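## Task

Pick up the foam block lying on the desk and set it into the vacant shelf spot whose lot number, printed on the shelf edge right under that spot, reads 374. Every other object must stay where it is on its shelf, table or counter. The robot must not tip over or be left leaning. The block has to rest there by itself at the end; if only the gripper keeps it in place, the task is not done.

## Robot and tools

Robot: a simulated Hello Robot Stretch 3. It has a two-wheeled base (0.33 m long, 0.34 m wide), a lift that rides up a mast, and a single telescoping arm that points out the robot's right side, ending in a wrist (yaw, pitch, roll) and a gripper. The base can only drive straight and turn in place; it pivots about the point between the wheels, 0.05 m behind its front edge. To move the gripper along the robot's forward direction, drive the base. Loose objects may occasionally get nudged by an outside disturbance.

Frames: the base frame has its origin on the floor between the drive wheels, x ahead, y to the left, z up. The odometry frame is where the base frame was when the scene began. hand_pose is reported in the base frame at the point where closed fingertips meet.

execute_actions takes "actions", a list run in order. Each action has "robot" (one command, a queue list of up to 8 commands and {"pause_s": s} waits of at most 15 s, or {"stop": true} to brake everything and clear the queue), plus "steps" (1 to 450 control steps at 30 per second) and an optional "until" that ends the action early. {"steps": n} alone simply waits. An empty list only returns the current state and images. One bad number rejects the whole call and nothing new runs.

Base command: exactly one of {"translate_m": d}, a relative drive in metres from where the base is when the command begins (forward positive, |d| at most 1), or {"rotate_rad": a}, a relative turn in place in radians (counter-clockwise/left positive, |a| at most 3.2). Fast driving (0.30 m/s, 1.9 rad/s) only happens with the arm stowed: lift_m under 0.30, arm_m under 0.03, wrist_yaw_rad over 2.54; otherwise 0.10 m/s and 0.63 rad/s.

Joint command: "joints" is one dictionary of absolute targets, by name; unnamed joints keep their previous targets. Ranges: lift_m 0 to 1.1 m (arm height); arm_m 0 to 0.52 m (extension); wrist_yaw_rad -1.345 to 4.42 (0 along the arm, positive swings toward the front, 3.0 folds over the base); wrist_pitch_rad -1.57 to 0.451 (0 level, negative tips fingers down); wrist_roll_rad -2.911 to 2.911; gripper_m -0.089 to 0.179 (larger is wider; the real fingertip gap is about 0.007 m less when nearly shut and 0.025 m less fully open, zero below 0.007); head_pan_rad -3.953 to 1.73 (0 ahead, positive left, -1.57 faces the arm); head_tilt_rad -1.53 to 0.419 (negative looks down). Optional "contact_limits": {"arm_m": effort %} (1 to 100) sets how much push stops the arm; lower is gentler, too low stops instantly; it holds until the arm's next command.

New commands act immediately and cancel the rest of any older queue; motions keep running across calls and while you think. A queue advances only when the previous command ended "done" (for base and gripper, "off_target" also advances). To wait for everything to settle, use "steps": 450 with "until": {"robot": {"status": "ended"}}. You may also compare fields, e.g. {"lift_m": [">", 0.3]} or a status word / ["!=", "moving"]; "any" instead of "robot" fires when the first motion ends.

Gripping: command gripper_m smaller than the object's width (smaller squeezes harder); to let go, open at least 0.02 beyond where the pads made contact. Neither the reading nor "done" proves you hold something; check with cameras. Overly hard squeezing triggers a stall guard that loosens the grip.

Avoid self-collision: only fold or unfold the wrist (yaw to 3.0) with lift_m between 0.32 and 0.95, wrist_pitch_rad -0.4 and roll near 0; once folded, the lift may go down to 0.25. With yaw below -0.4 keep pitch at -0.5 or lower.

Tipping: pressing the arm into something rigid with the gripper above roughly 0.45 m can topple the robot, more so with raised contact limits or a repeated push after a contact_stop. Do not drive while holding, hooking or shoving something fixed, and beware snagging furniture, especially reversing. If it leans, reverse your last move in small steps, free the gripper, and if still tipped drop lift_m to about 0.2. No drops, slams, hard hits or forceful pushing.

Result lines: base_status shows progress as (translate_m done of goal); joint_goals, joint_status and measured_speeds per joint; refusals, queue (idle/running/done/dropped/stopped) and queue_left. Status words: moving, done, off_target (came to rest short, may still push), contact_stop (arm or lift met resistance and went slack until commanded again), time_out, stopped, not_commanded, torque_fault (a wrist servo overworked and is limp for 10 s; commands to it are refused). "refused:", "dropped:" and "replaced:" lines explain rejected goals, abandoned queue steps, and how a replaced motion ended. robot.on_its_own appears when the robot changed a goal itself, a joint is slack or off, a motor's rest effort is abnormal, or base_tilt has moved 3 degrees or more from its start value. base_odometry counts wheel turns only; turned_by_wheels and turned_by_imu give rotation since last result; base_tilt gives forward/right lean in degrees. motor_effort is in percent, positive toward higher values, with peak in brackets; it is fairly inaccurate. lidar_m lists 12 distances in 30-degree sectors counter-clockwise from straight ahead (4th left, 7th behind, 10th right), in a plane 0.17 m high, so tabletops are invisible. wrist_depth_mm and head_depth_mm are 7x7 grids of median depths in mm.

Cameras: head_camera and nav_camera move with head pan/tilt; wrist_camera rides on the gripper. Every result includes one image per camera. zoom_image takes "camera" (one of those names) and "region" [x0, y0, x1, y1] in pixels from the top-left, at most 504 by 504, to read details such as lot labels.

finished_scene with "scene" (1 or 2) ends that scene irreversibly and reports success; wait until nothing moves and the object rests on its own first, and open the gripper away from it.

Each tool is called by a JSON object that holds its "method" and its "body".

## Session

{"method": "execute_actions", "body": {"actions": []}}

Scene clock: 0.00 s.
robot.base_odometry: x=+0.000 y=+0.000 heading=+0.000 (m, m, rad; robot's odometry frame)
robot.turned_by_wheels: +0.000 (rad since the last result)
robot.turned_by_imu: +0.000 (rad since the last result)
robot.base_tilt: forward=+0.1 right=-1.8 (deg)
robot.lidar_m: 1.39 1.33 1.16 1.61 2.00 1.46 1.06 0.74 0.70 0.72 0.96 2.84
robot.head_depth_mm: 1761 2643 2687 2676 2676 2664 2179 / 1776 2662 2829 2826 2864 2809 2181 / 1771 2643 3093 3001 3024 2981 2173 / 1765 2624 3088 3113 3130 2714 2183 / 1763 2488 2659 2616 2633 1637 1993 / 1781 2260 2256 2256 2266 1501 1884 / 1777 1981 1980 1976 1978 1496 1100
robot.base_status: not_commanded
robot.joint_positions: lift_m=+0.428 arm_m=+0.001 wrist_yaw_rad=+3.031 wrist_pitch_rad=-0.328 wrist_roll_rad=+0.008 gripper_m=+0.037 head_pan_rad=-0.015 head_tilt_rad=-0.005
robot.joint_goals: lift_m=+0.428 arm_m=+0.001 wrist_yaw_rad=+3.031 wrist_pitch_rad=-0.328 wrist_roll_rad=+0.008 gripper_m=+0.037 head_pan_rad=-0.015 head_tilt_rad=-0.005
robot.joint_status: lift_m=not_commanded arm_m=not_commanded wrist_yaw_rad=not_commanded wrist_pitch_rad=not_commanded wrist_roll_rad=not_commanded gripper_m=not_commanded head_pan_rad=not_commanded head_tilt_rad=not_commanded
robot.measured_speeds: translate_m=+0.000 rotate_rad=+0.000 lift_m=+0.000 arm_m=+0.000 wrist_yaw_rad=+0.000 wrist_pitch_rad=+0.000 wrist_roll_rad=+0.000 head_pan_rad=+0.000 head_tilt_rad=+0.000
robot: refusals=0 queue=idle queue_left=0
robot.motor_effort: left_wheel=+0 right_wheel=+0 lift_m=+39 arm_m=+0 wrist_yaw_rad=-1 wrist_pitch_rad=+4 wrist_roll_rad=+0 gripper_m=+0 head_pan_rad=+0 head_tilt_rad=+3 (%)
robot.hand_pose: x=+0.0046 y=+0.0879 z=+0.4612 quat_wxyz=(+0.154, +0.705, +0.076, +0.688) (m; robot's base frame)
robot.wrist_depth_mm: - - - - - - - / - - - - - - - / - - - - - - - / - - - - - - - / 947 954 - 958 988 964 1000 / 779 772 - 790 806 780 794 / 653 648 - 663 640 665 670
pictures: head_camera (sideways: a quarter turn clockwise sets it upright), nav_camera (sideways: a quarter turn counterclockwise sets it upright), wrist_camera
camera_calibration (this result's frames):
head_camera: T_world_to_cam=[[0.00227607, 0.0302939, -0.999538, 1.32011], [-0.0332492, 0.998991, 0.0302016, -0.0362729], [0.999444, 0.0331652, 0.00328102, -0.0579482], [0, 0, 0, 1]] pos_world=[0.0537053, -0.0018333, 1.32079]
nav_camera: T_world_to_cam=[[0.0327738, 0.00560564, 0.999447, -1.26502], [-0.00687745, -0.999959, 0.00583404, 0.0430862], [0.999439, -0.00706485, -0.032734, -0.00634774], [0, 0, 0, 1]] pos_world=[0.0481, 0.0501309, 1.26386]
wrist_camera: T_world_to_cam=[[0.992378, -0.123155, -0.0042184, 0.0107263], [-0.0598028, -0.451392, -0.890319, 0.490539], [0.107743, 0.883786, -0.455317, 0.295785], [0, 0, 0, 1]] pos_world=[-0.0131778, -0.0386643, 0.571457]
Images, in order (width x height): head_camera 896x504, nav_camera 672x504, wrist_camera 644x364.

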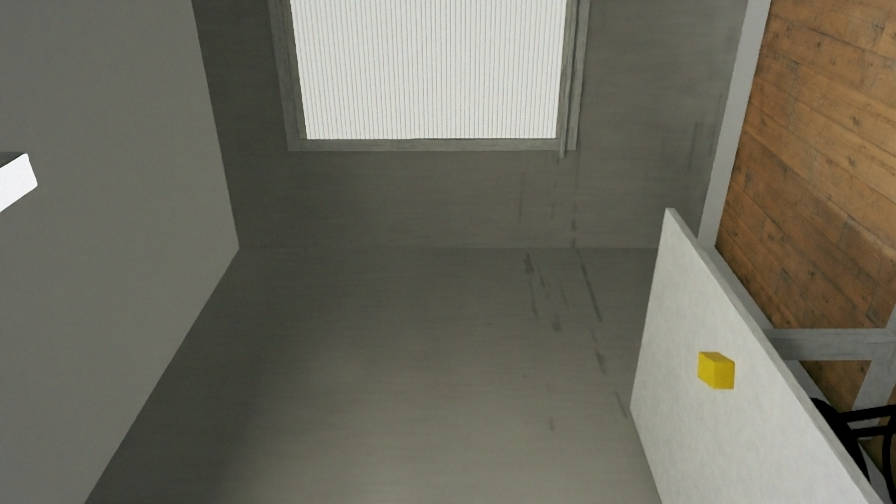

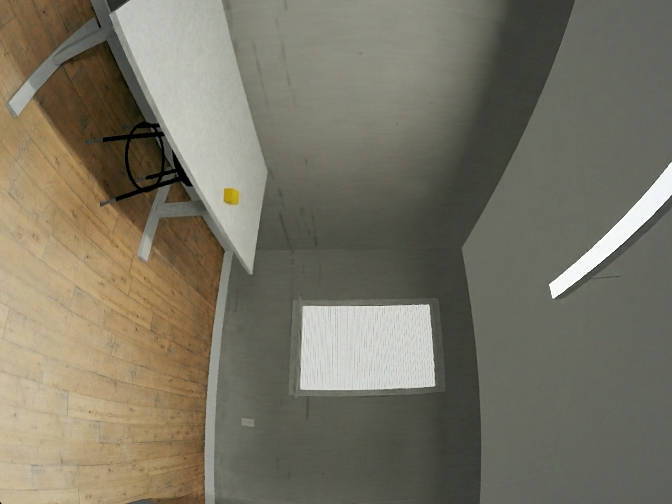

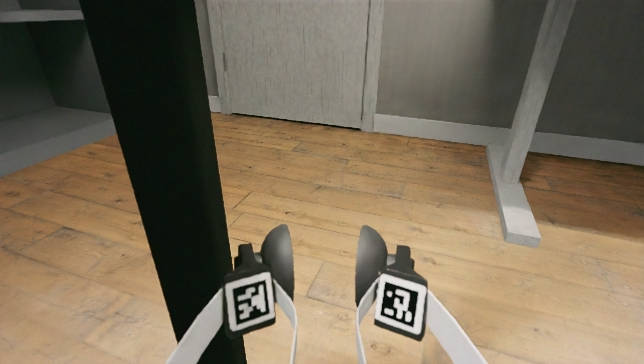

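{"method": "execute_actions", "body": {"actions": [{"robot":[{"base":{"rotate_rad":0.2},"joints":{"head_pan_rad":-3.75,"head_tilt_rad":-0.3,"wrist_pitch_rad":-0.4}},{"base":{"translate_m":0.73},"joints":{"lift_m":0.86}}],"steps":450,"until":{"robot":{"status":"ended"}}}]}}

{"method": "zoom_image", "body": {"camera": "head_camera", "region": [280,0,580,260]}}

{"method": "zoom_image", "body": {"camera": "head_camera", "region": [280,244,580,504]}}

{"method": "execute_actions", "body": {"actions": [{"robot":[{"base":{"rotate_rad":1.8},"joints":{"head_pan_rad":-1.7,"head_tilt_rad":-0.7,"wrist_yaw_rad":-0.35,"gripper_m":0.17}},{"joints":{"arm_m":0.15}}],"steps":450,"until":{"robot":{"status":"ended"}}}]}}

Scene clock: 26.63 s.
robot.base_odometry: x=+0.715 y=+0.145 heading=+0.200 (m, m, rad; robot's odometry frame)
robot.turned_by_wheels: +0.200 (rad since the last result)
robot.turned_by_imu: +0.196 (rad since the last result)
robot.base_tilt: forward=+0.1 right=-1.8 (deg)
robot.lidar_m: 0.66 0.66 0.73 0.74 1.89 2.02 1.45 1.17 1.16 1.27 2.29 2.28
robot.head_depth_mm: 2032 2183 2263 2368 2432 1936 1497 / 2090 2175 2303 2402 2538 1938 - / 2108 2227 2316 2475 2583 2028 - / 2093 1881 2330 2344 2330 2034 - / 2142 2297 2403 2548 2587 1953 1610 / 2167 2309 2421 2574 2610 1964 1614 / 2211 2265 2274 2307 2358 1950 1554
robot.base_status: done (translate_m +0.7300 of +0.7300)
robot.joint_positions: lift_m=+0.860 arm_m=+0.001 wrist_yaw_rad=+3.031 wrist_pitch_rad=-0.413 wrist_roll_rad=+0.008 gripper_m=+0.037 head_pan_rad=-3.743 head_tilt_rad=-0.296
robot.joint_goals: lift_m=+0.860 arm_m=+0.001 wrist_yaw_rad=+3.031 wrist_pitch_rad=-0.400 wrist_roll_rad=+0.008 gripper_m=+0.037 head_pan_rad=-3.750 head_tilt_rad=-0.300
robot.joint_status: lift_m=done arm_m=not_commanded wrist_yaw_rad=not_commanded wrist_pitch_rad=done wrist_roll_rad=not_commanded gripper_m=not_commanded head_pan_rad=done head_tilt_rad=done
robot.measured_speeds: translate_m=+0.000 rotate_rad=+0.000 lift_m=+0.000 arm_m=+0.000 wrist_yaw_rad=+0.000 wrist_pitch_rad=+0.000 wrist_roll_rad=+0.000 head_pan_rad=+0.000 head_tilt_rad=+0.000
robot: refusals=0 queue=done queue_left=0
robot.motor_effort: left_wheel=-2(6) right_wheel=+3(6) lift_m=+51(50) arm_m=+0(0) wrist_yaw_rad=-1(0) wrist_pitch_rad=+3(2) wrist_roll_rad=+0(0) gripper_m=+0(0) head_pan_rad=-2(31) head_tilt_rad=-2(29) (%)
robot.hand_pose: x=+0.0035 y=+0.0782 z=+0.8734 quat_wxyz=(+0.184, +0.701, +0.106, +0.680) (m; robot's base frame)
robot.wrist_depth_mm: - - - - - 984 873 / - - - - - - 911 / - - 722 665 677 688 694 / - - - 566 510 516 517 / - - - - - 430 416 / - - - - - - 684 / - - - - - - -
pictures: head_camera (sideways: a quarter turn clockwise sets it upright), nav_camera (sideways: a quarter turn counterclockwise sets it upright), wrist_camera
camera_calibration (this result's frames):
head_camera: T_world_to_cam=[[0.217872, -0.186239, -0.958043, 1.2644], [-0.533897, -0.844468, 0.0427456, -0.0495359], [-0.816998, 0.502183, -0.283419, 0.32633], [0, 0, 0, 1]] pos_world=[-0.0353144, 0.029773, 1.30596]
nav_camera: T_world_to_cam=[[-0.265714, 0.174895, 0.948055, -1.19592], [0.557941, 0.829874, 0.00328192, 0.0429651], [-0.786192, 0.529831, -0.31809, 0.37598], [0, 0, 0, 1]] pos_world=[-0.0461519, -0.0257005, 1.25325]
wrist_camera: T_world_to_cam=[[0.992336, -0.123531, -0.00308988, 0.0113649], [-0.0679777, -0.524846, -0.848478, 0.822244], [0.103192, 0.842186, -0.529221, 0.55997], [0, 0, 0, 1]] pos_world=[-0.0131681, -0.0386438, 0.994039]
Images, in order (width x height): head_camera 896x504, nav_camera 672x504, wrist_camera 644x364.

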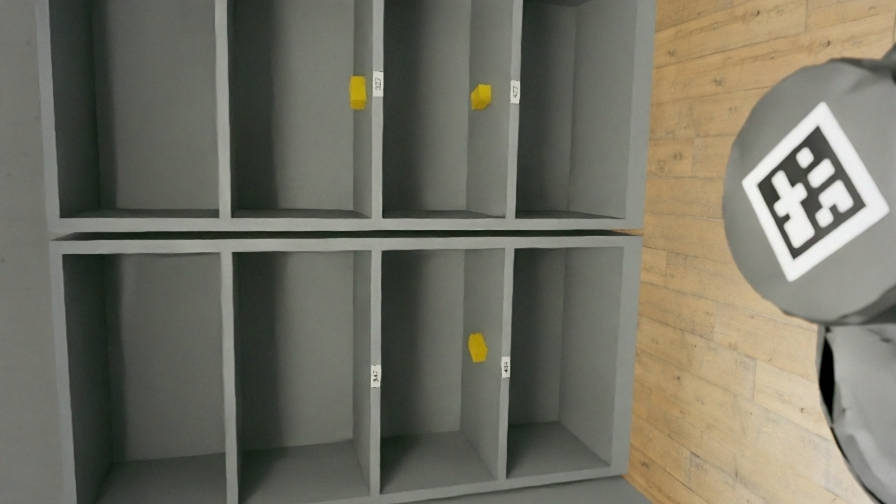

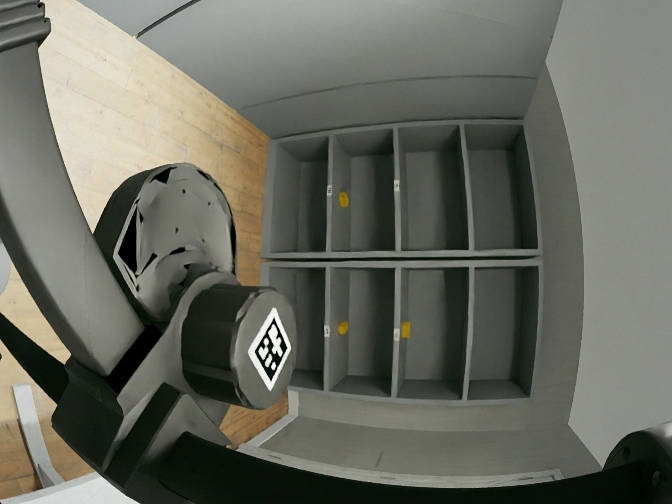

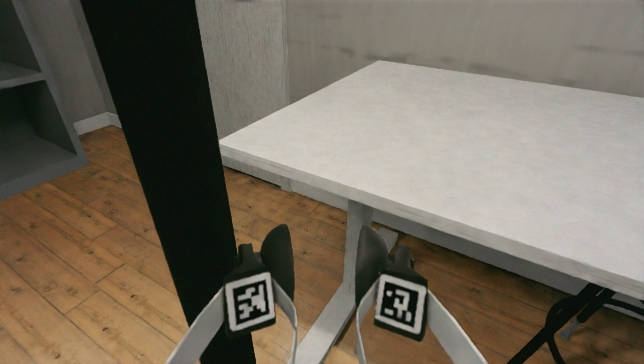

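Region (280, 0, 580, 260) of head_camera's 896x504 image, scaled by 1.680, with more detail than that image has; it fills the top 437 rows of this view, and the rest is white.

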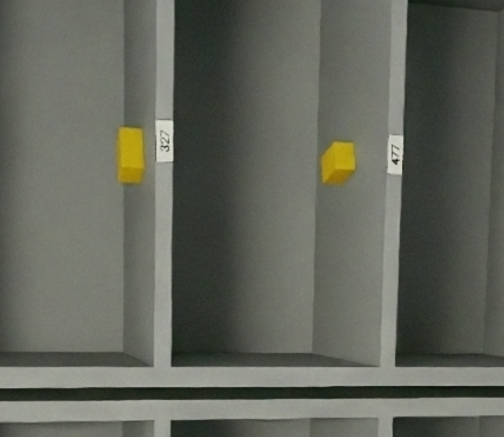

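Region (280, 244, 580, 504) of head_camera's 896x504 image, scaled by 1.680, with more detail than that image has; it fills the top 437 rows of this view, and the rest is white.

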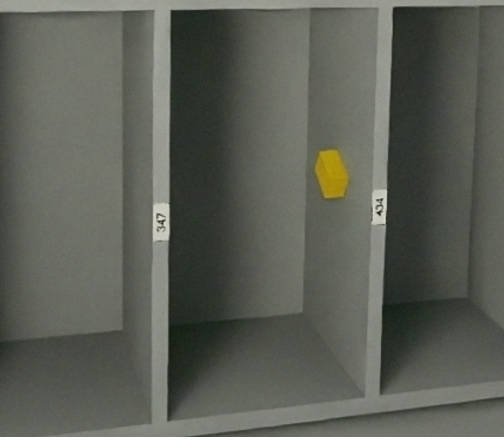

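Scene clock: 32.73 s.
robot.base_odometry: x=+0.715 y=+0.145 heading=+2.000 (m, m, rad; robot's odometry frame)
robot.turned_by_wheels: +1.800 (rad since the last result)
robot.turned_by_imu: +1.774 (rad since the last result)
robot.base_tilt: forward=+0.0 right=-1.8 (deg)
robot.lidar_m: 1.40 2.03 1.96 1.27 1.15 1.17 1.44 2.27 1.16 0.66 0.66 0.73
robot.head_depth_mm: 1808 2126 1197 969 - - 1150 / 1595 1830 1200 965 - 1346 1158 / 1434 1634 1215 980 - 1336 1151 / 1301 1453 1216 983 - 1299 1164 / 1188 1314 1240 916 730 1093 1170 / 1089 1205 1239 919 730 621 1173 / 1015 1105 1178 925 734 607 1104
robot.base_status: done (rotate_rad +1.7999 of +1.8000)
robot.joint_positions: lift_m=+0.860 arm_m=+0.150 wrist_yaw_rad=-0.348 wrist_pitch_rad=-0.413 wrist_roll_rad=+0.008 gripper_m=+0.170 head_pan_rad=-1.707 head_tilt_rad=-0.691
robot.joint_goals: lift_m=+0.860 arm_m=+0.150 wrist_yaw_rad=-0.350 wrist_pitch_rad=-0.400 wrist_roll_rad=+0.008 gripper_m=+0.170 head_pan_rad=-1.700 head_tilt_rad=-0.700
robot.joint_status: lift_m=done arm_m=done wrist_yaw_rad=done wrist_pitch_rad=done wrist_roll_rad=not_commanded gripper_m=done head_pan_rad=done head_tilt_rad=done
robot.measured_speeds: translate_m=+0.000 rotate_rad=+0.000 lift_m=+0.000 arm_m=+0.000 wrist_yaw_rad=+0.000 wrist_pitch_rad=+0.000 wrist_roll_rad=+0.000 head_pan_rad=+0.000 head_tilt_rad=+0.000
robot: refusals=0 queue=done queue_left=0
robot.motor_effort: left_wheel=-2(6) right_wheel=+3(7) lift_m=+51(51) arm_m=+5(6) wrist_yaw_rad=-2(0) wrist_pitch_rad=+3(3) wrist_roll_rad=+1(0) gripper_m=+0(84) head_pan_rad=+3(31) head_tilt_rad=-5(36) (%)
robot.hand_pose: x=-0.0982 y=-0.5061 z=+0.8734 quat_wxyz=(+0.654, +0.022, -0.709, -0.263) (m; robot's base frame)
robot.wrist_depth_mm: 716 865 - - - - - / 737 879 969 - - - - / 664 659 669 669 680 - - / 495 501 503 488 542 - - / 400 414 392 393 - - - / 336 339 341 342 - - - / - 286 291 301 - - -
pictures: head_camera (sideways: a quarter turn clockwise sets it upright), nav_camera (sideways: a quarter turn counterclockwise sets it upright), wrist_camera
camera_calibration (this result's frames):
head_camera: T_world_to_cam=[[0.115778, 0.621809, -0.774564, 1.02571], [0.991607, -0.117529, 0.0538697, -0.0732988], [-0.0575372, -0.7743, -0.630197, 0.772927], [0, 0, 0, 1]] pos_world=[-0.00159854, -0.0479307, 1.28552]
nav_camera: T_world_to_cam=[[-0.0833123, -0.653149, 0.752632, -0.942172], [-0.992046, 0.125872, -0.000579455, 0.0574479], [-0.0943572, -0.746694, -0.658441, 0.814605], [0, 0, 0, 1]] pos_world=[0.0553603, -0.0143494, 1.24551]
wrist_camera: T_world_to_cam=[[-0.935441, 0.353469, -0.00309027, 0.0922562], [0.189518, 0.494133, -0.848478, 1.04969], [-0.298384, -0.794287, -0.529221, 0.194851], [0, 0, 0, 1]] pos_world=[-0.0544941, -0.396528, 0.994043]
Images, in order (width x height): head_camera 896x504, nav_camera 672x504, wrist_camera 644x364.

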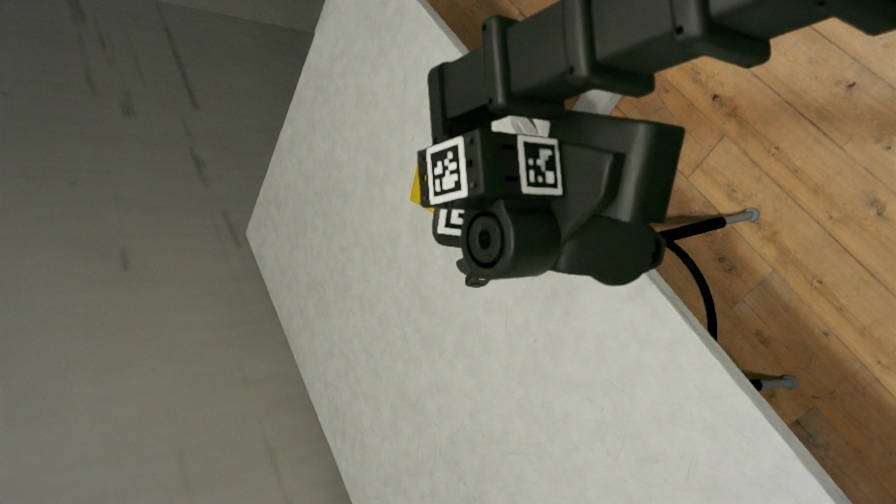

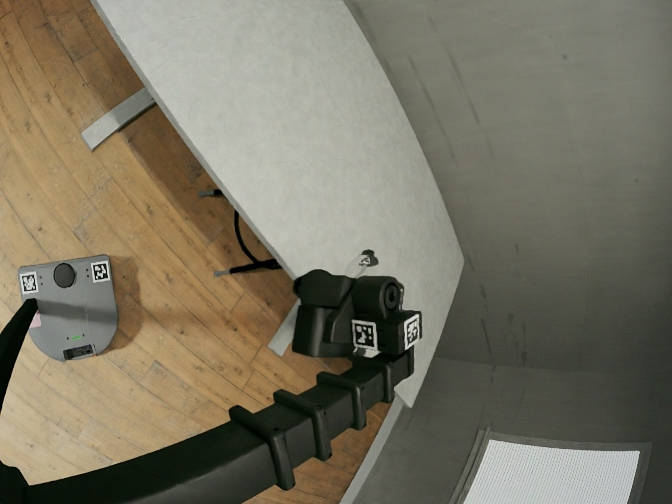

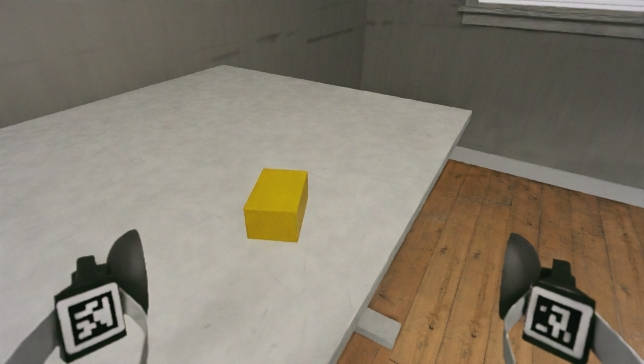

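{"method": "execute_actions", "body": {"actions": [{"robot":[{"base":{"translate_m":-0.018},"joints":{"arm_m":0.38,"wrist_yaw_rad":-0.4,"lift_m":0.82}},{"joints":{"lift_m":0.743}}],"steps":450,"until":{"robot":{"status":"ended"}}}]}}

Scene clock: 41.37 s.
robot.base_odometry: x=+0.723 y=+0.129 heading=+2.000 (m, m, rad; robot's odometry frame)
robot.turned_by_wheels: +0.000 (rad since the last result)
robot.turned_by_imu: +0.000 (rad since the last result)
robot.base_tilt: forward=+0.1 right=-1.7 (deg)
robot.lidar_m: 1.42 2.04 1.95 1.26 1.15 1.15 1.43 2.26 1.17 0.66 0.66 0.75
robot.head_depth_mm: 1821 2130 1204 1813 1610 1383 - / 1617 1848 1201 931 - - 1144 / 1444 1643 1215 - 1508 1360 1164 / 1321 1478 1222 - 736 1330 1167 / 1195 1332 1234 917 728 1276 1167 / 1102 1209 1242 921 732 621 1173 / 1030 1119 1186 925 732 606 1123
robot.base_status: done (translate_m -0.0180 of -0.0180)
robot.joint_positions: lift_m=+0.743 arm_m=+0.380 wrist_yaw_rad=-0.398 wrist_pitch_rad=-0.413 wrist_roll_rad=+0.008 gripper_m=+0.170 head_pan_rad=-1.707 head_tilt_rad=-0.691
robot.joint_goals: lift_m=+0.743 arm_m=+0.380 wrist_yaw_rad=-0.400 wrist_pitch_rad=-0.400 wrist_roll_rad=+0.008 gripper_m=+0.170 head_pan_rad=-1.700 head_tilt_rad=-0.700
robot.joint_status: lift_m=done arm_m=done wrist_yaw_rad=done wrist_pitch_rad=done wrist_roll_rad=not_commanded gripper_m=done head_pan_rad=done head_tilt_rad=done
robot.measured_speeds: translate_m=+0.000 rotate_rad=+0.000 lift_m=+0.000 arm_m=+0.000 wrist_yaw_rad=+0.000 wrist_pitch_rad=+0.000 wrist_roll_rad=+0.000 head_pan_rad=+0.000 head_tilt_rad=+0.000
robot: refusals=0 queue=done queue_left=0
robot.motor_effort: left_wheel=-3(7) right_wheel=+3(5) lift_m=+26(51) arm_m=+5(5) wrist_yaw_rad=-2(2) wrist_pitch_rad=+4(3) wrist_roll_rad=+0(0) gripper_m=+0(0) head_pan_rad=+2(3) head_tilt_rad=-5(5) (%)
robot.hand_pose: x=-0.1087 y=-0.7320 z=+0.7571 quat_wxyz=(+0.647, +0.005, -0.709, -0.279) (m; robot's base frame)
robot.wrist_depth_mm: 583 712 945 - - - - / 532 536 549 555 563 - - / 366 371 374 376 382 384 - / 279 282 284 285 288 291 - / 226 231 228 162 224 233 254 / 195 190 185 136 188 194 210 / - 162 159 124 158 165 178
pictures: head_camera (sideways: a quarter turn clockwise sets it upright), nav_camera (sideways: a quarter turn counterclockwise sets it upright), wrist_camera
camera_calibration (this result's frames):
head_camera: T_world_to_cam=[[0.115779, 0.621815, -0.774558, 1.0257], [0.991607, -0.11753, 0.0538699, -0.073299], [-0.0575365, -0.774295, -0.630204, 0.772936], [0, 0, 0, 1]] pos_world=[-0.00159852, -0.0479305, 1.28552]
nav_camera: T_world_to_cam=[[-0.0833132, -0.653156, 0.752626, -0.942164], [-0.992046, 0.125872, -0.000579544, 0.057448], [-0.0943564, -0.746688, -0.658448, 0.814614], [0, 0, 0, 1]] pos_world=[0.0553603, -0.0143489, 1.24551]
wrist_camera: T_world_to_cam=[[-0.916593, 0.39981, -0.00308957, 0.197911], [0.214008, 0.484071, -0.848455, 1.05997], [-0.337725, -0.778349, -0.529259, -0.0417836], [0, 0, 0, 1]] pos_world=[-0.0595479, -0.624748, 0.87783]
Images, in order (width x height): head_camera 896x504, nav_camera 672x504, wrist_camera 644x364.

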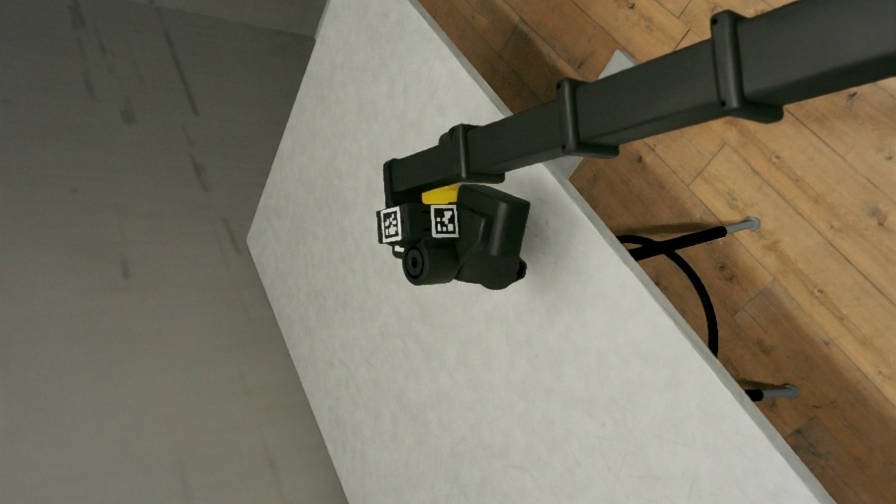

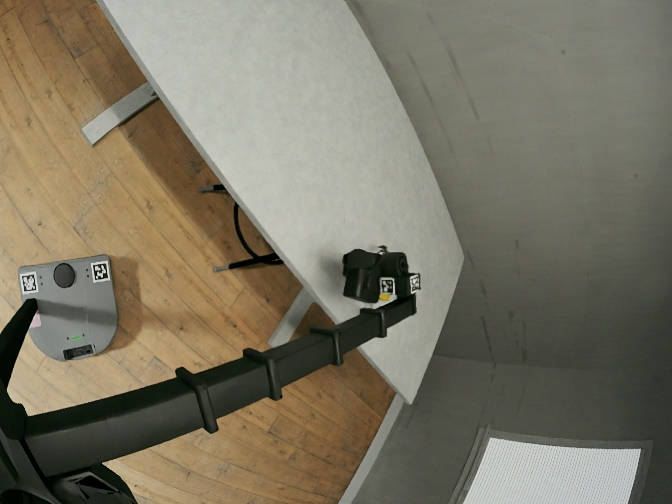

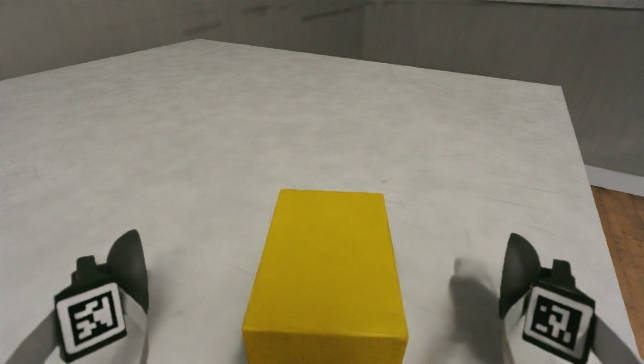

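{"method": "execute_actions", "body": {"actions": [{"robot":[{"joints":{"lift_m":0.738,"arm_m":0.372}},{"joints":{"gripper_m":0.02}},{"joints":{"lift_m":0.8}},{"base":{"rotate_rad":0.27},"joints":{"arm_m":0,"wrist_yaw_rad":2.75,"head_pan_rad":-3.4,"head_tilt_rad":-0.5}}],"steps":450,"until":{"robot":{"status":"ended"}}}]}}

{"method": "execute_actions", "body": {"actions": [{"robot":[{"base":{"translate_m":-0.45},"joints":{"lift_m":0.28}},{"base":{"translate_m":-1.0}},{"base":{"translate_m":-0.4},"joints":{"head_pan_rad":1.3}}],"steps":450,"until":{"robot":{"status":"ended"}}},{"steps":200,"until":{"robot":{"status":"ended"}}}]}}

Scene clock: 61.47 s.
robot.base_odometry: x=+0.723 y=+0.129 heading=+2.270 (m, m, rad; robot's odometry frame)
robot.turned_by_wheels: +0.270 (rad since the last result)
robot.turned_by_imu: +0.265 (rad since the last result)
robot.base_tilt: forward=+0.2 right=-1.8 (deg)
robot.lidar_m: 1.84 2.04 1.46 1.16 1.15 1.23 2.29 2.26 0.66 0.66 0.77 0.74
robot.head_depth_mm: 1171 1256 1335 1436 1552 1595 - / 1304 1400 1511 1635 1765 1595 - / 2487 2706 2952 2558 1951 1614 - / 2310 2481 2751 2746 1980 1600 - / 2190 2318 2552 2649 2002 1554 1294 / 2025 2221 2378 2480 2004 1558 1279 / 1913 2044 2216 2379 2029 1561 1288
robot.base_status: done (rotate_rad +0.2699 of +0.2700)
robot.joint_positions: lift_m=+0.800 arm_m=+0.001 wrist_yaw_rad=+2.747 wrist_pitch_rad=-0.416 wrist_roll_rad=+0.008 gripper_m=+0.024 head_pan_rad=-3.393 head_tilt_rad=-0.507
robot.joint_goals: lift_m=+0.800 arm_m=+0.000 wrist_yaw_rad=+2.750 wrist_pitch_rad=-0.400 wrist_roll_rad=+0.008 gripper_m=+0.023 head_pan_rad=-3.400 head_tilt_rad=-0.500
robot.joint_status: lift_m=done arm_m=done wrist_yaw_rad=done wrist_pitch_rad=done wrist_roll_rad=not_commanded gripper_m=done head_pan_rad=done head_tilt_rad=done
robot.measured_speeds: translate_m=+0.000 rotate_rad=+0.000 lift_m=+0.000 arm_m=+0.000 wrist_yaw_rad=+0.000 wrist_pitch_rad=+0.000 wrist_roll_rad=+0.000 head_pan_rad=+0.000 head_tilt_rad=+0.000
robot: refusals=0 queue=done queue_left=0
robot.motor_effort: left_wheel=-2(6) right_wheel=+3(9) lift_m=+51(53) arm_m=-5(6) wrist_yaw_rad=+2(2) wrist_pitch_rad=+4(4) wrist_roll_rad=+0(0) gripper_m=-19(94) head_pan_rad=-2(28) head_tilt_rad=+5(26) (%)
robot.hand_pose: x=+0.0650 y=+0.0616 z=+0.8126 quat_wxyz=(+0.279, +0.709, +0.007, +0.647) (m; robot's base frame)
robot.wrist_depth_mm: 919 - - - - - - / 978 - - - - - - / - - - - - - - / - - - 193 - - - / - - - 155 - - - / - - 134 129 130 - - / - - 975 132 550 - -
pictures: head_camera (sideways: a quarter turn clockwise sets it upright), nav_camera (sideways: a quarter turn counterclockwise sets it upright), wrist_camera
camera_calibration (this result's frames):
head_camera: T_world_to_cam=[[0.45667, -0.148556, -0.877145, 1.15738], [-0.221467, -0.973904, 0.0496406, -0.0604056], [-0.861629, 0.171589, -0.477652, 0.579368], [0, 0, 0, 1]] pos_world=[-0.0427151, 0.0136924, 1.29492]
nav_camera: T_world_to_cam=[[-0.494988, 0.120794, 0.860463, -1.08024], [0.239122, 0.970989, 0.0012462, 0.0475608], [-0.835349, 0.206372, -0.509512, 0.625376], [0, 0, 0, 1]] pos_world=[-0.02367, -0.0447546, 1.24808]
wrist_camera: T_world_to_cam=[[0.917972, -0.396633, -0.00303568, -0.0303053], [-0.213366, -0.487338, -0.846745, 0.7719], [0.334367, 0.777936, -0.531991, 0.526645], [0, 0, 0, 1]] pos_world=[0.0164242, -0.0455402, 0.93368]
Images, in order (width x height): head_camera 896x504, nav_camera 672x504, wrist_camera 644x364.

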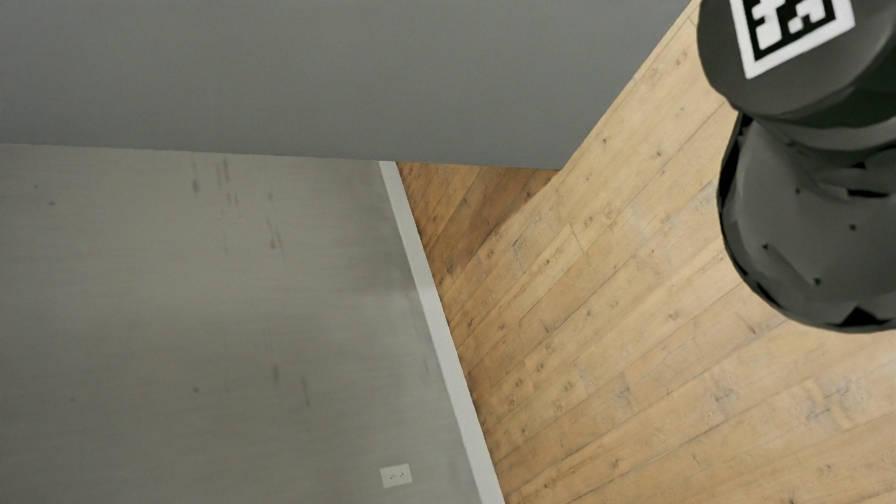

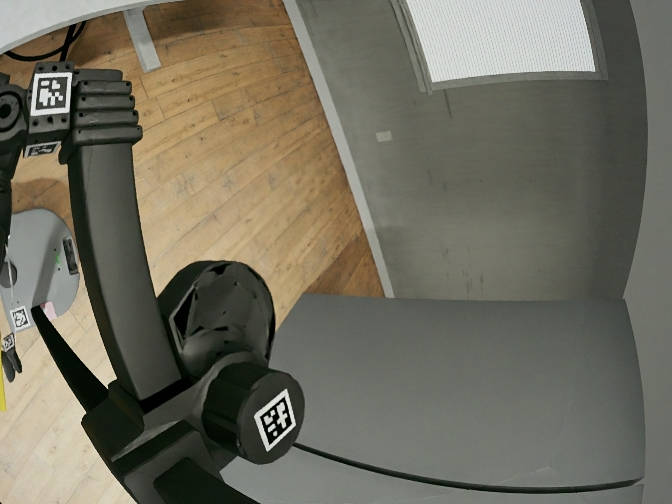

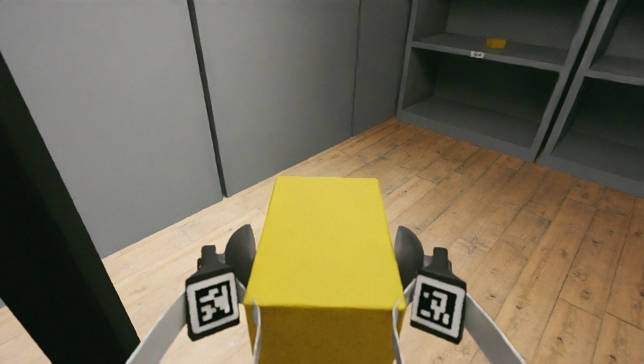

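Scene clock: 75.83 s.
robot.base_odometry: x=+1.913 y=-1.288 heading=+2.270 (m, m, rad; robot's odometry frame)
robot.turned_by_wheels: +0.000 (rad since the last result)
robot.turned_by_imu: +0.000 (rad since the last result)
robot.base_tilt: forward=+0.2 right=-1.8 (deg)
robot.lidar_m: 2.44 1.14 0.62 0.75 1.52 0.72 0.57 0.56 0.61 0.92 1.88 1.60
robot.head_depth_mm: 517 576 649 743 869 1046 1230 / 491 534 590 659 753 887 1073 / 542 588 640 702 778 876 1017 / 616 673 746 834 945 1091 1209 / 711 789 892 1014 1795 1473 1278 / 1689 1831 1983 2152 2005 1568 1277 / 1610 1721 1847 2003 2033 1578 1280
robot.base_status: done (translate_m -0.4000 of -0.4000)
robot.joint_positions: lift_m=+0.280 arm_m=+0.001 wrist_yaw_rad=+2.748 wrist_pitch_rad=-0.417 wrist_roll_rad=+0.008 gripper_m=+0.024 head_pan_rad=+1.293 head_tilt_rad=-0.506
robot.joint_goals: lift_m=+0.280 arm_m=+0.000 wrist_yaw_rad=+2.750 wrist_pitch_rad=-0.400 wrist_roll_rad=+0.008 gripper_m=+0.023 head_pan_rad=+1.300 head_tilt_rad=-0.500
robot.joint_status: lift_m=done arm_m=done wrist_yaw_rad=done wrist_pitch_rad=done wrist_roll_rad=not_commanded gripper_m=done head_pan_rad=done head_tilt_rad=done
robot.measured_speeds: translate_m=+0.000 rotate_rad=+0.000 lift_m=+0.000 arm_m=+0.000 wrist_yaw_rad=+0.000 wrist_pitch_rad=+0.000 wrist_roll_rad=+0.000 head_pan_rad=+0.000 head_tilt_rad=+0.000
robot: refusals=0 queue=done queue_left=0
robot.motor_effort: left_wheel=-2(9) right_wheel=+3(8) lift_m=+27(48) arm_m=-5(5) wrist_yaw_rad=+1(2) wrist_pitch_rad=+5(5) wrist_roll_rad=+0(0) gripper_m=-19(19) head_pan_rad=+3(31) head_tilt_rad=+3(5) (%)
robot.hand_pose: x=+0.0649 y=+0.0615 z=+0.2932 quat_wxyz=(+0.279, +0.709, +0.008, +0.647) (m; robot's base frame)
robot.wrist_depth_mm: - - 776 660 872 - - / - - 880 720 992 - - / - 998 934 792 978 - - / 782 765 774 193 773 784 777 / - 611 619 155 614 635 629 / - 517 131 129 130 521 529 / - - - 133 280 447 451
pictures: head_camera (sideways: a quarter turn clockwise sets it upright), nav_camera (sideways: a quarter turn counterclockwise sets it upright), wrist_camera
camera_calibration (this result's frames):
head_camera: T_world_to_cam=[[-0.160321, -0.451224, -0.877892, 1.16211], [-0.967664, 0.247318, 0.0495974, -0.0557976], [0.194739, 0.857456, -0.476284, 0.571144], [0, 0, 0, 1]] pos_world=[0.0210939, 0.0484425, 1.295]
nav_camera: T_world_to_cam=[[0.133599, 0.490295, 0.861256, -1.08511], [0.964257, -0.264965, 0.00126157, 0.0431175], [0.228821, 0.830304, -0.508169, 0.617138], [0, 0, 0, 1]] pos_world=[-0.0378207, 0.031035, 1.24811]
wrist_camera: T_world_to_cam=[[0.918184, -0.396142, -0.00302285, -0.031808], [-0.213414, -0.488197, -0.846237, 0.331926], [0.333755, 0.777647, -0.532797, 0.250707], [0, 0, 0, 1]] pos_world=[0.0163687, -0.0455169, 0.414368]
Images, in order (width x height): head_camera 896x504, nav_camera 672x504, wrist_camera 644x364.

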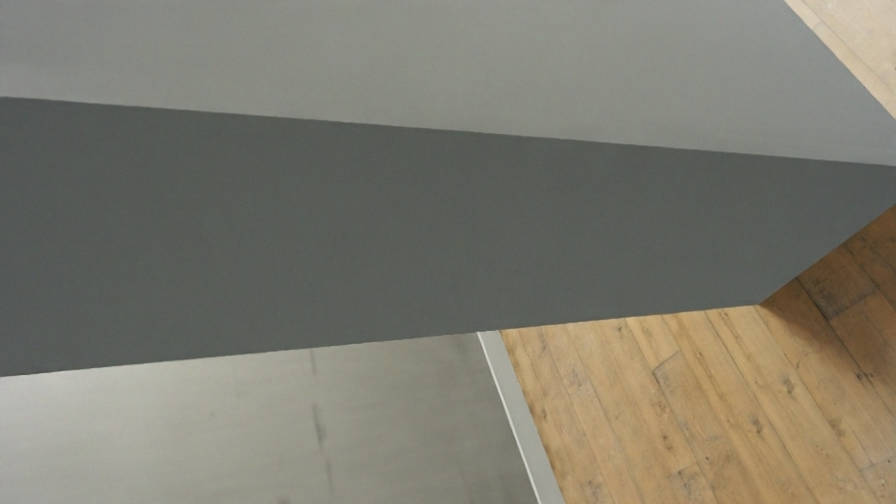

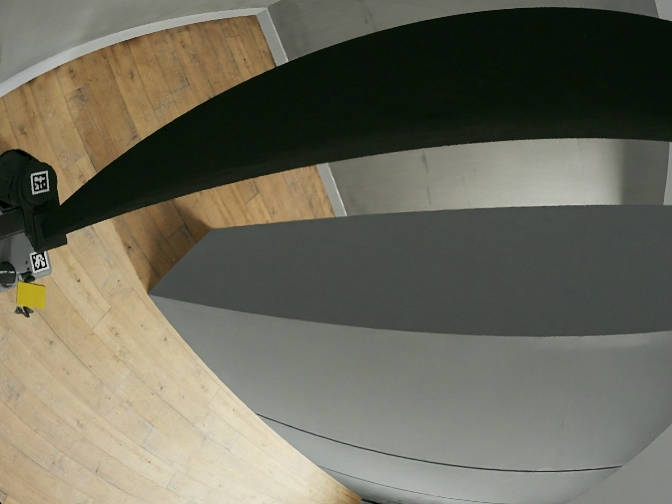

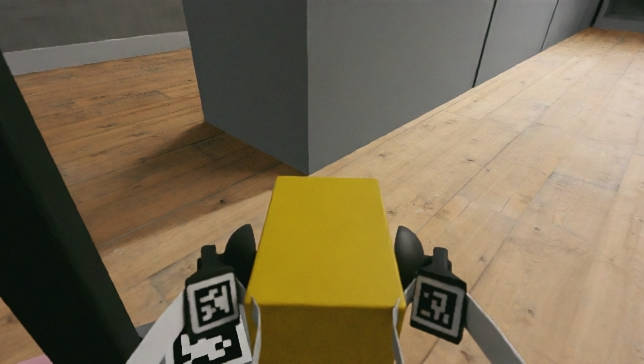

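{"method": "execute_actions", "body": {"actions": [{"robot":[{"base":{"rotate_rad":2.0},"joints":{"head_pan_rad":-0.5,"head_tilt_rad":-0.4}},{"base":{"translate_m":1.0}},{"base":{"translate_m":0.4}},{"base":{"rotate_rad":-1.59}}],"steps":450,"until":{"robot":{"status":"ended"}}},{"steps":200,"until":{"robot":{"status":"ended"}}}]}}

Scene clock: 97.77 s.
robot.base_odometry: x=+1.313 y=-2.553 heading=+2.680 (m, m, rad; robot's odometry frame)
robot.turned_by_wheels: +0.410 (rad since the last result)
robot.turned_by_imu: +0.402 (rad since the last result)
robot.base_tilt: forward=+0.1 right=-1.7 (deg)
robot.lidar_m: 1.87 0.69 0.51 0.49 0.51 0.56 0.54 0.56 0.77 2.14 0.71 1.39
robot.head_depth_mm: 869 1249 1253 805 1173 821 908 / 1087 1416 1402 1023 1316 1083 1281 / 1268 1400 1454 1657 1349 1552 1323 / 1224 1332 1413 1555 1655 1642 1370 / 1958 2023 2241 2199 2154 1724 1374 / 1981 2126 2850 3018 2329 1708 1379 / 3410 3631 3885 3476 2308 1717 1375
robot.base_status: done (rotate_rad -1.5898 of -1.5900)
robot.joint_positions: lift_m=+0.280 arm_m=+0.001 wrist_yaw_rad=+2.748 wrist_pitch_rad=-0.417 wrist_roll_rad=+0.008 gripper_m=+0.024 head_pan_rad=-0.493 head_tilt_rad=-0.408
robot.joint_goals: lift_m=+0.280 arm_m=+0.000 wrist_yaw_rad=+2.750 wrist_pitch_rad=-0.400 wrist_roll_rad=+0.008 gripper_m=+0.023 head_pan_rad=-0.500 head_tilt_rad=-0.400
robot.joint_status: lift_m=done arm_m=done wrist_yaw_rad=done wrist_pitch_rad=done wrist_roll_rad=not_commanded gripper_m=done head_pan_rad=done head_tilt_rad=done
robot.measured_speeds: translate_m=+0.000 rotate_rad=+0.000 lift_m=+0.000 arm_m=+0.000 wrist_yaw_rad=+0.000 wrist_pitch_rad=+0.000 wrist_roll_rad=+0.000 head_pan_rad=+0.000 head_tilt_rad=+0.000
robot: refusals=0 queue=done queue_left=0
robot.motor_effort: left_wheel=+2(10) right_wheel=-3(12) lift_m=+27(27) arm_m=-4(5) wrist_yaw_rad=+1(1) wrist_pitch_rad=+5(5) wrist_roll_rad=+0(0) gripper_m=-19(19) head_pan_rad=-3(30) head_tilt_rad=+5(19) (%)
robot.hand_pose: x=+0.0649 y=+0.0615 z=+0.2932 quat_wxyz=(+0.279, +0.709, +0.008, +0.647) (m; robot's base frame)
robot.wrist_depth_mm: 416 448 491 551 613 705 817 / 444 479 532 593 683 778 925 / 471 512 573 652 745 872 973 / 514 559 618 193 755 777 788 / - 580 618 155 616 634 637 / - 517 131 130 130 524 526 / - - - 132 281 454 452
pictures: head_camera (sideways: a quarter turn clockwise sets it upright), nav_camera (sideways: a quarter turn counterclockwise sets it upright), wrist_camera
camera_calibration (this result's frames):
head_camera: T_world_to_cam=[[-0.328742, 0.211105, -0.920523, 1.21876], [0.44402, 0.894803, 0.0466363, -0.0605601], [0.833532, -0.393399, -0.387894, 0.452228], [0, 0, 0, 1]] pos_world=[0.0505992, -0.0251904, 1.30013]
nav_camera: T_world_to_cam=[[0.373924, -0.194043, 0.906933, -1.14615], [-0.464849, -0.885387, 0.00222177, 0.0505848], [0.802556, -0.422418, -0.421269, 0.500562], [0, 0, 0, 1]] pos_world=[0.0503596, 0.0338303, 1.25024]
wrist_camera: T_world_to_cam=[[0.918191, -0.396126, -0.00302158, -0.0318029], [-0.213411, -0.488218, -0.846226, 0.331919], [0.333737, 0.777642, -0.532815, 0.250706], [0, 0, 0, 1]] pos_world=[0.0163668, -0.0455087, 0.414363]
Images, in order (width x height): head_camera 896x504, nav_camera 672x504, wrist_camera 644x364.

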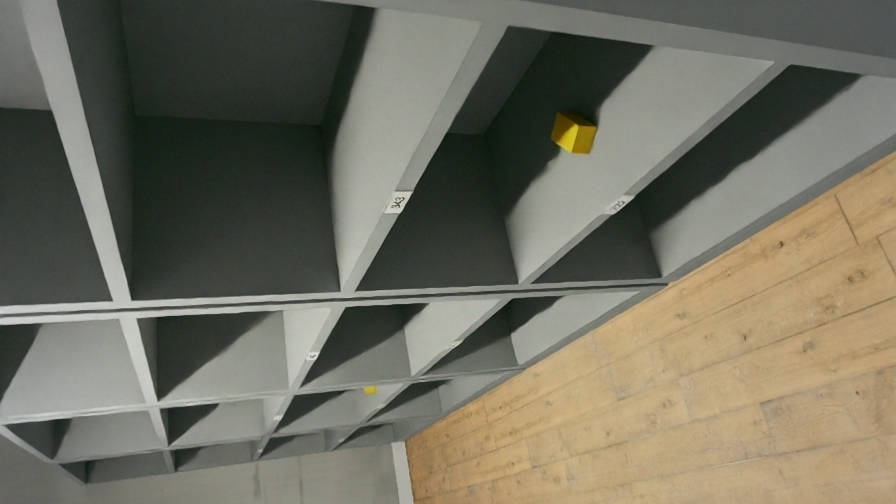

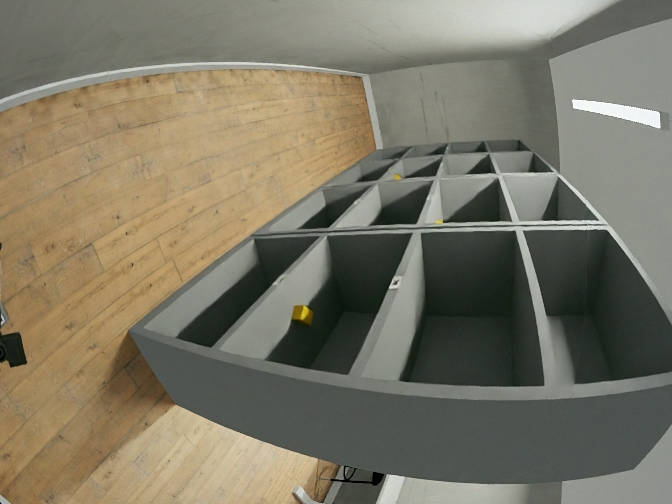

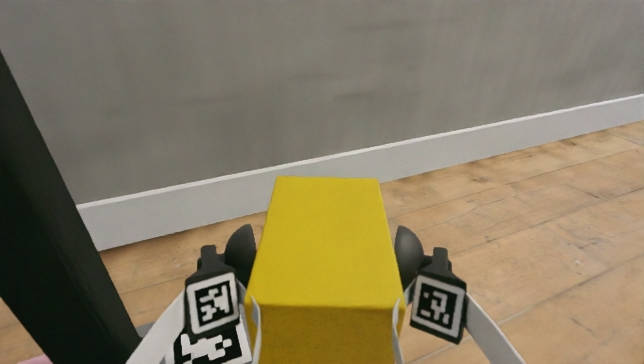

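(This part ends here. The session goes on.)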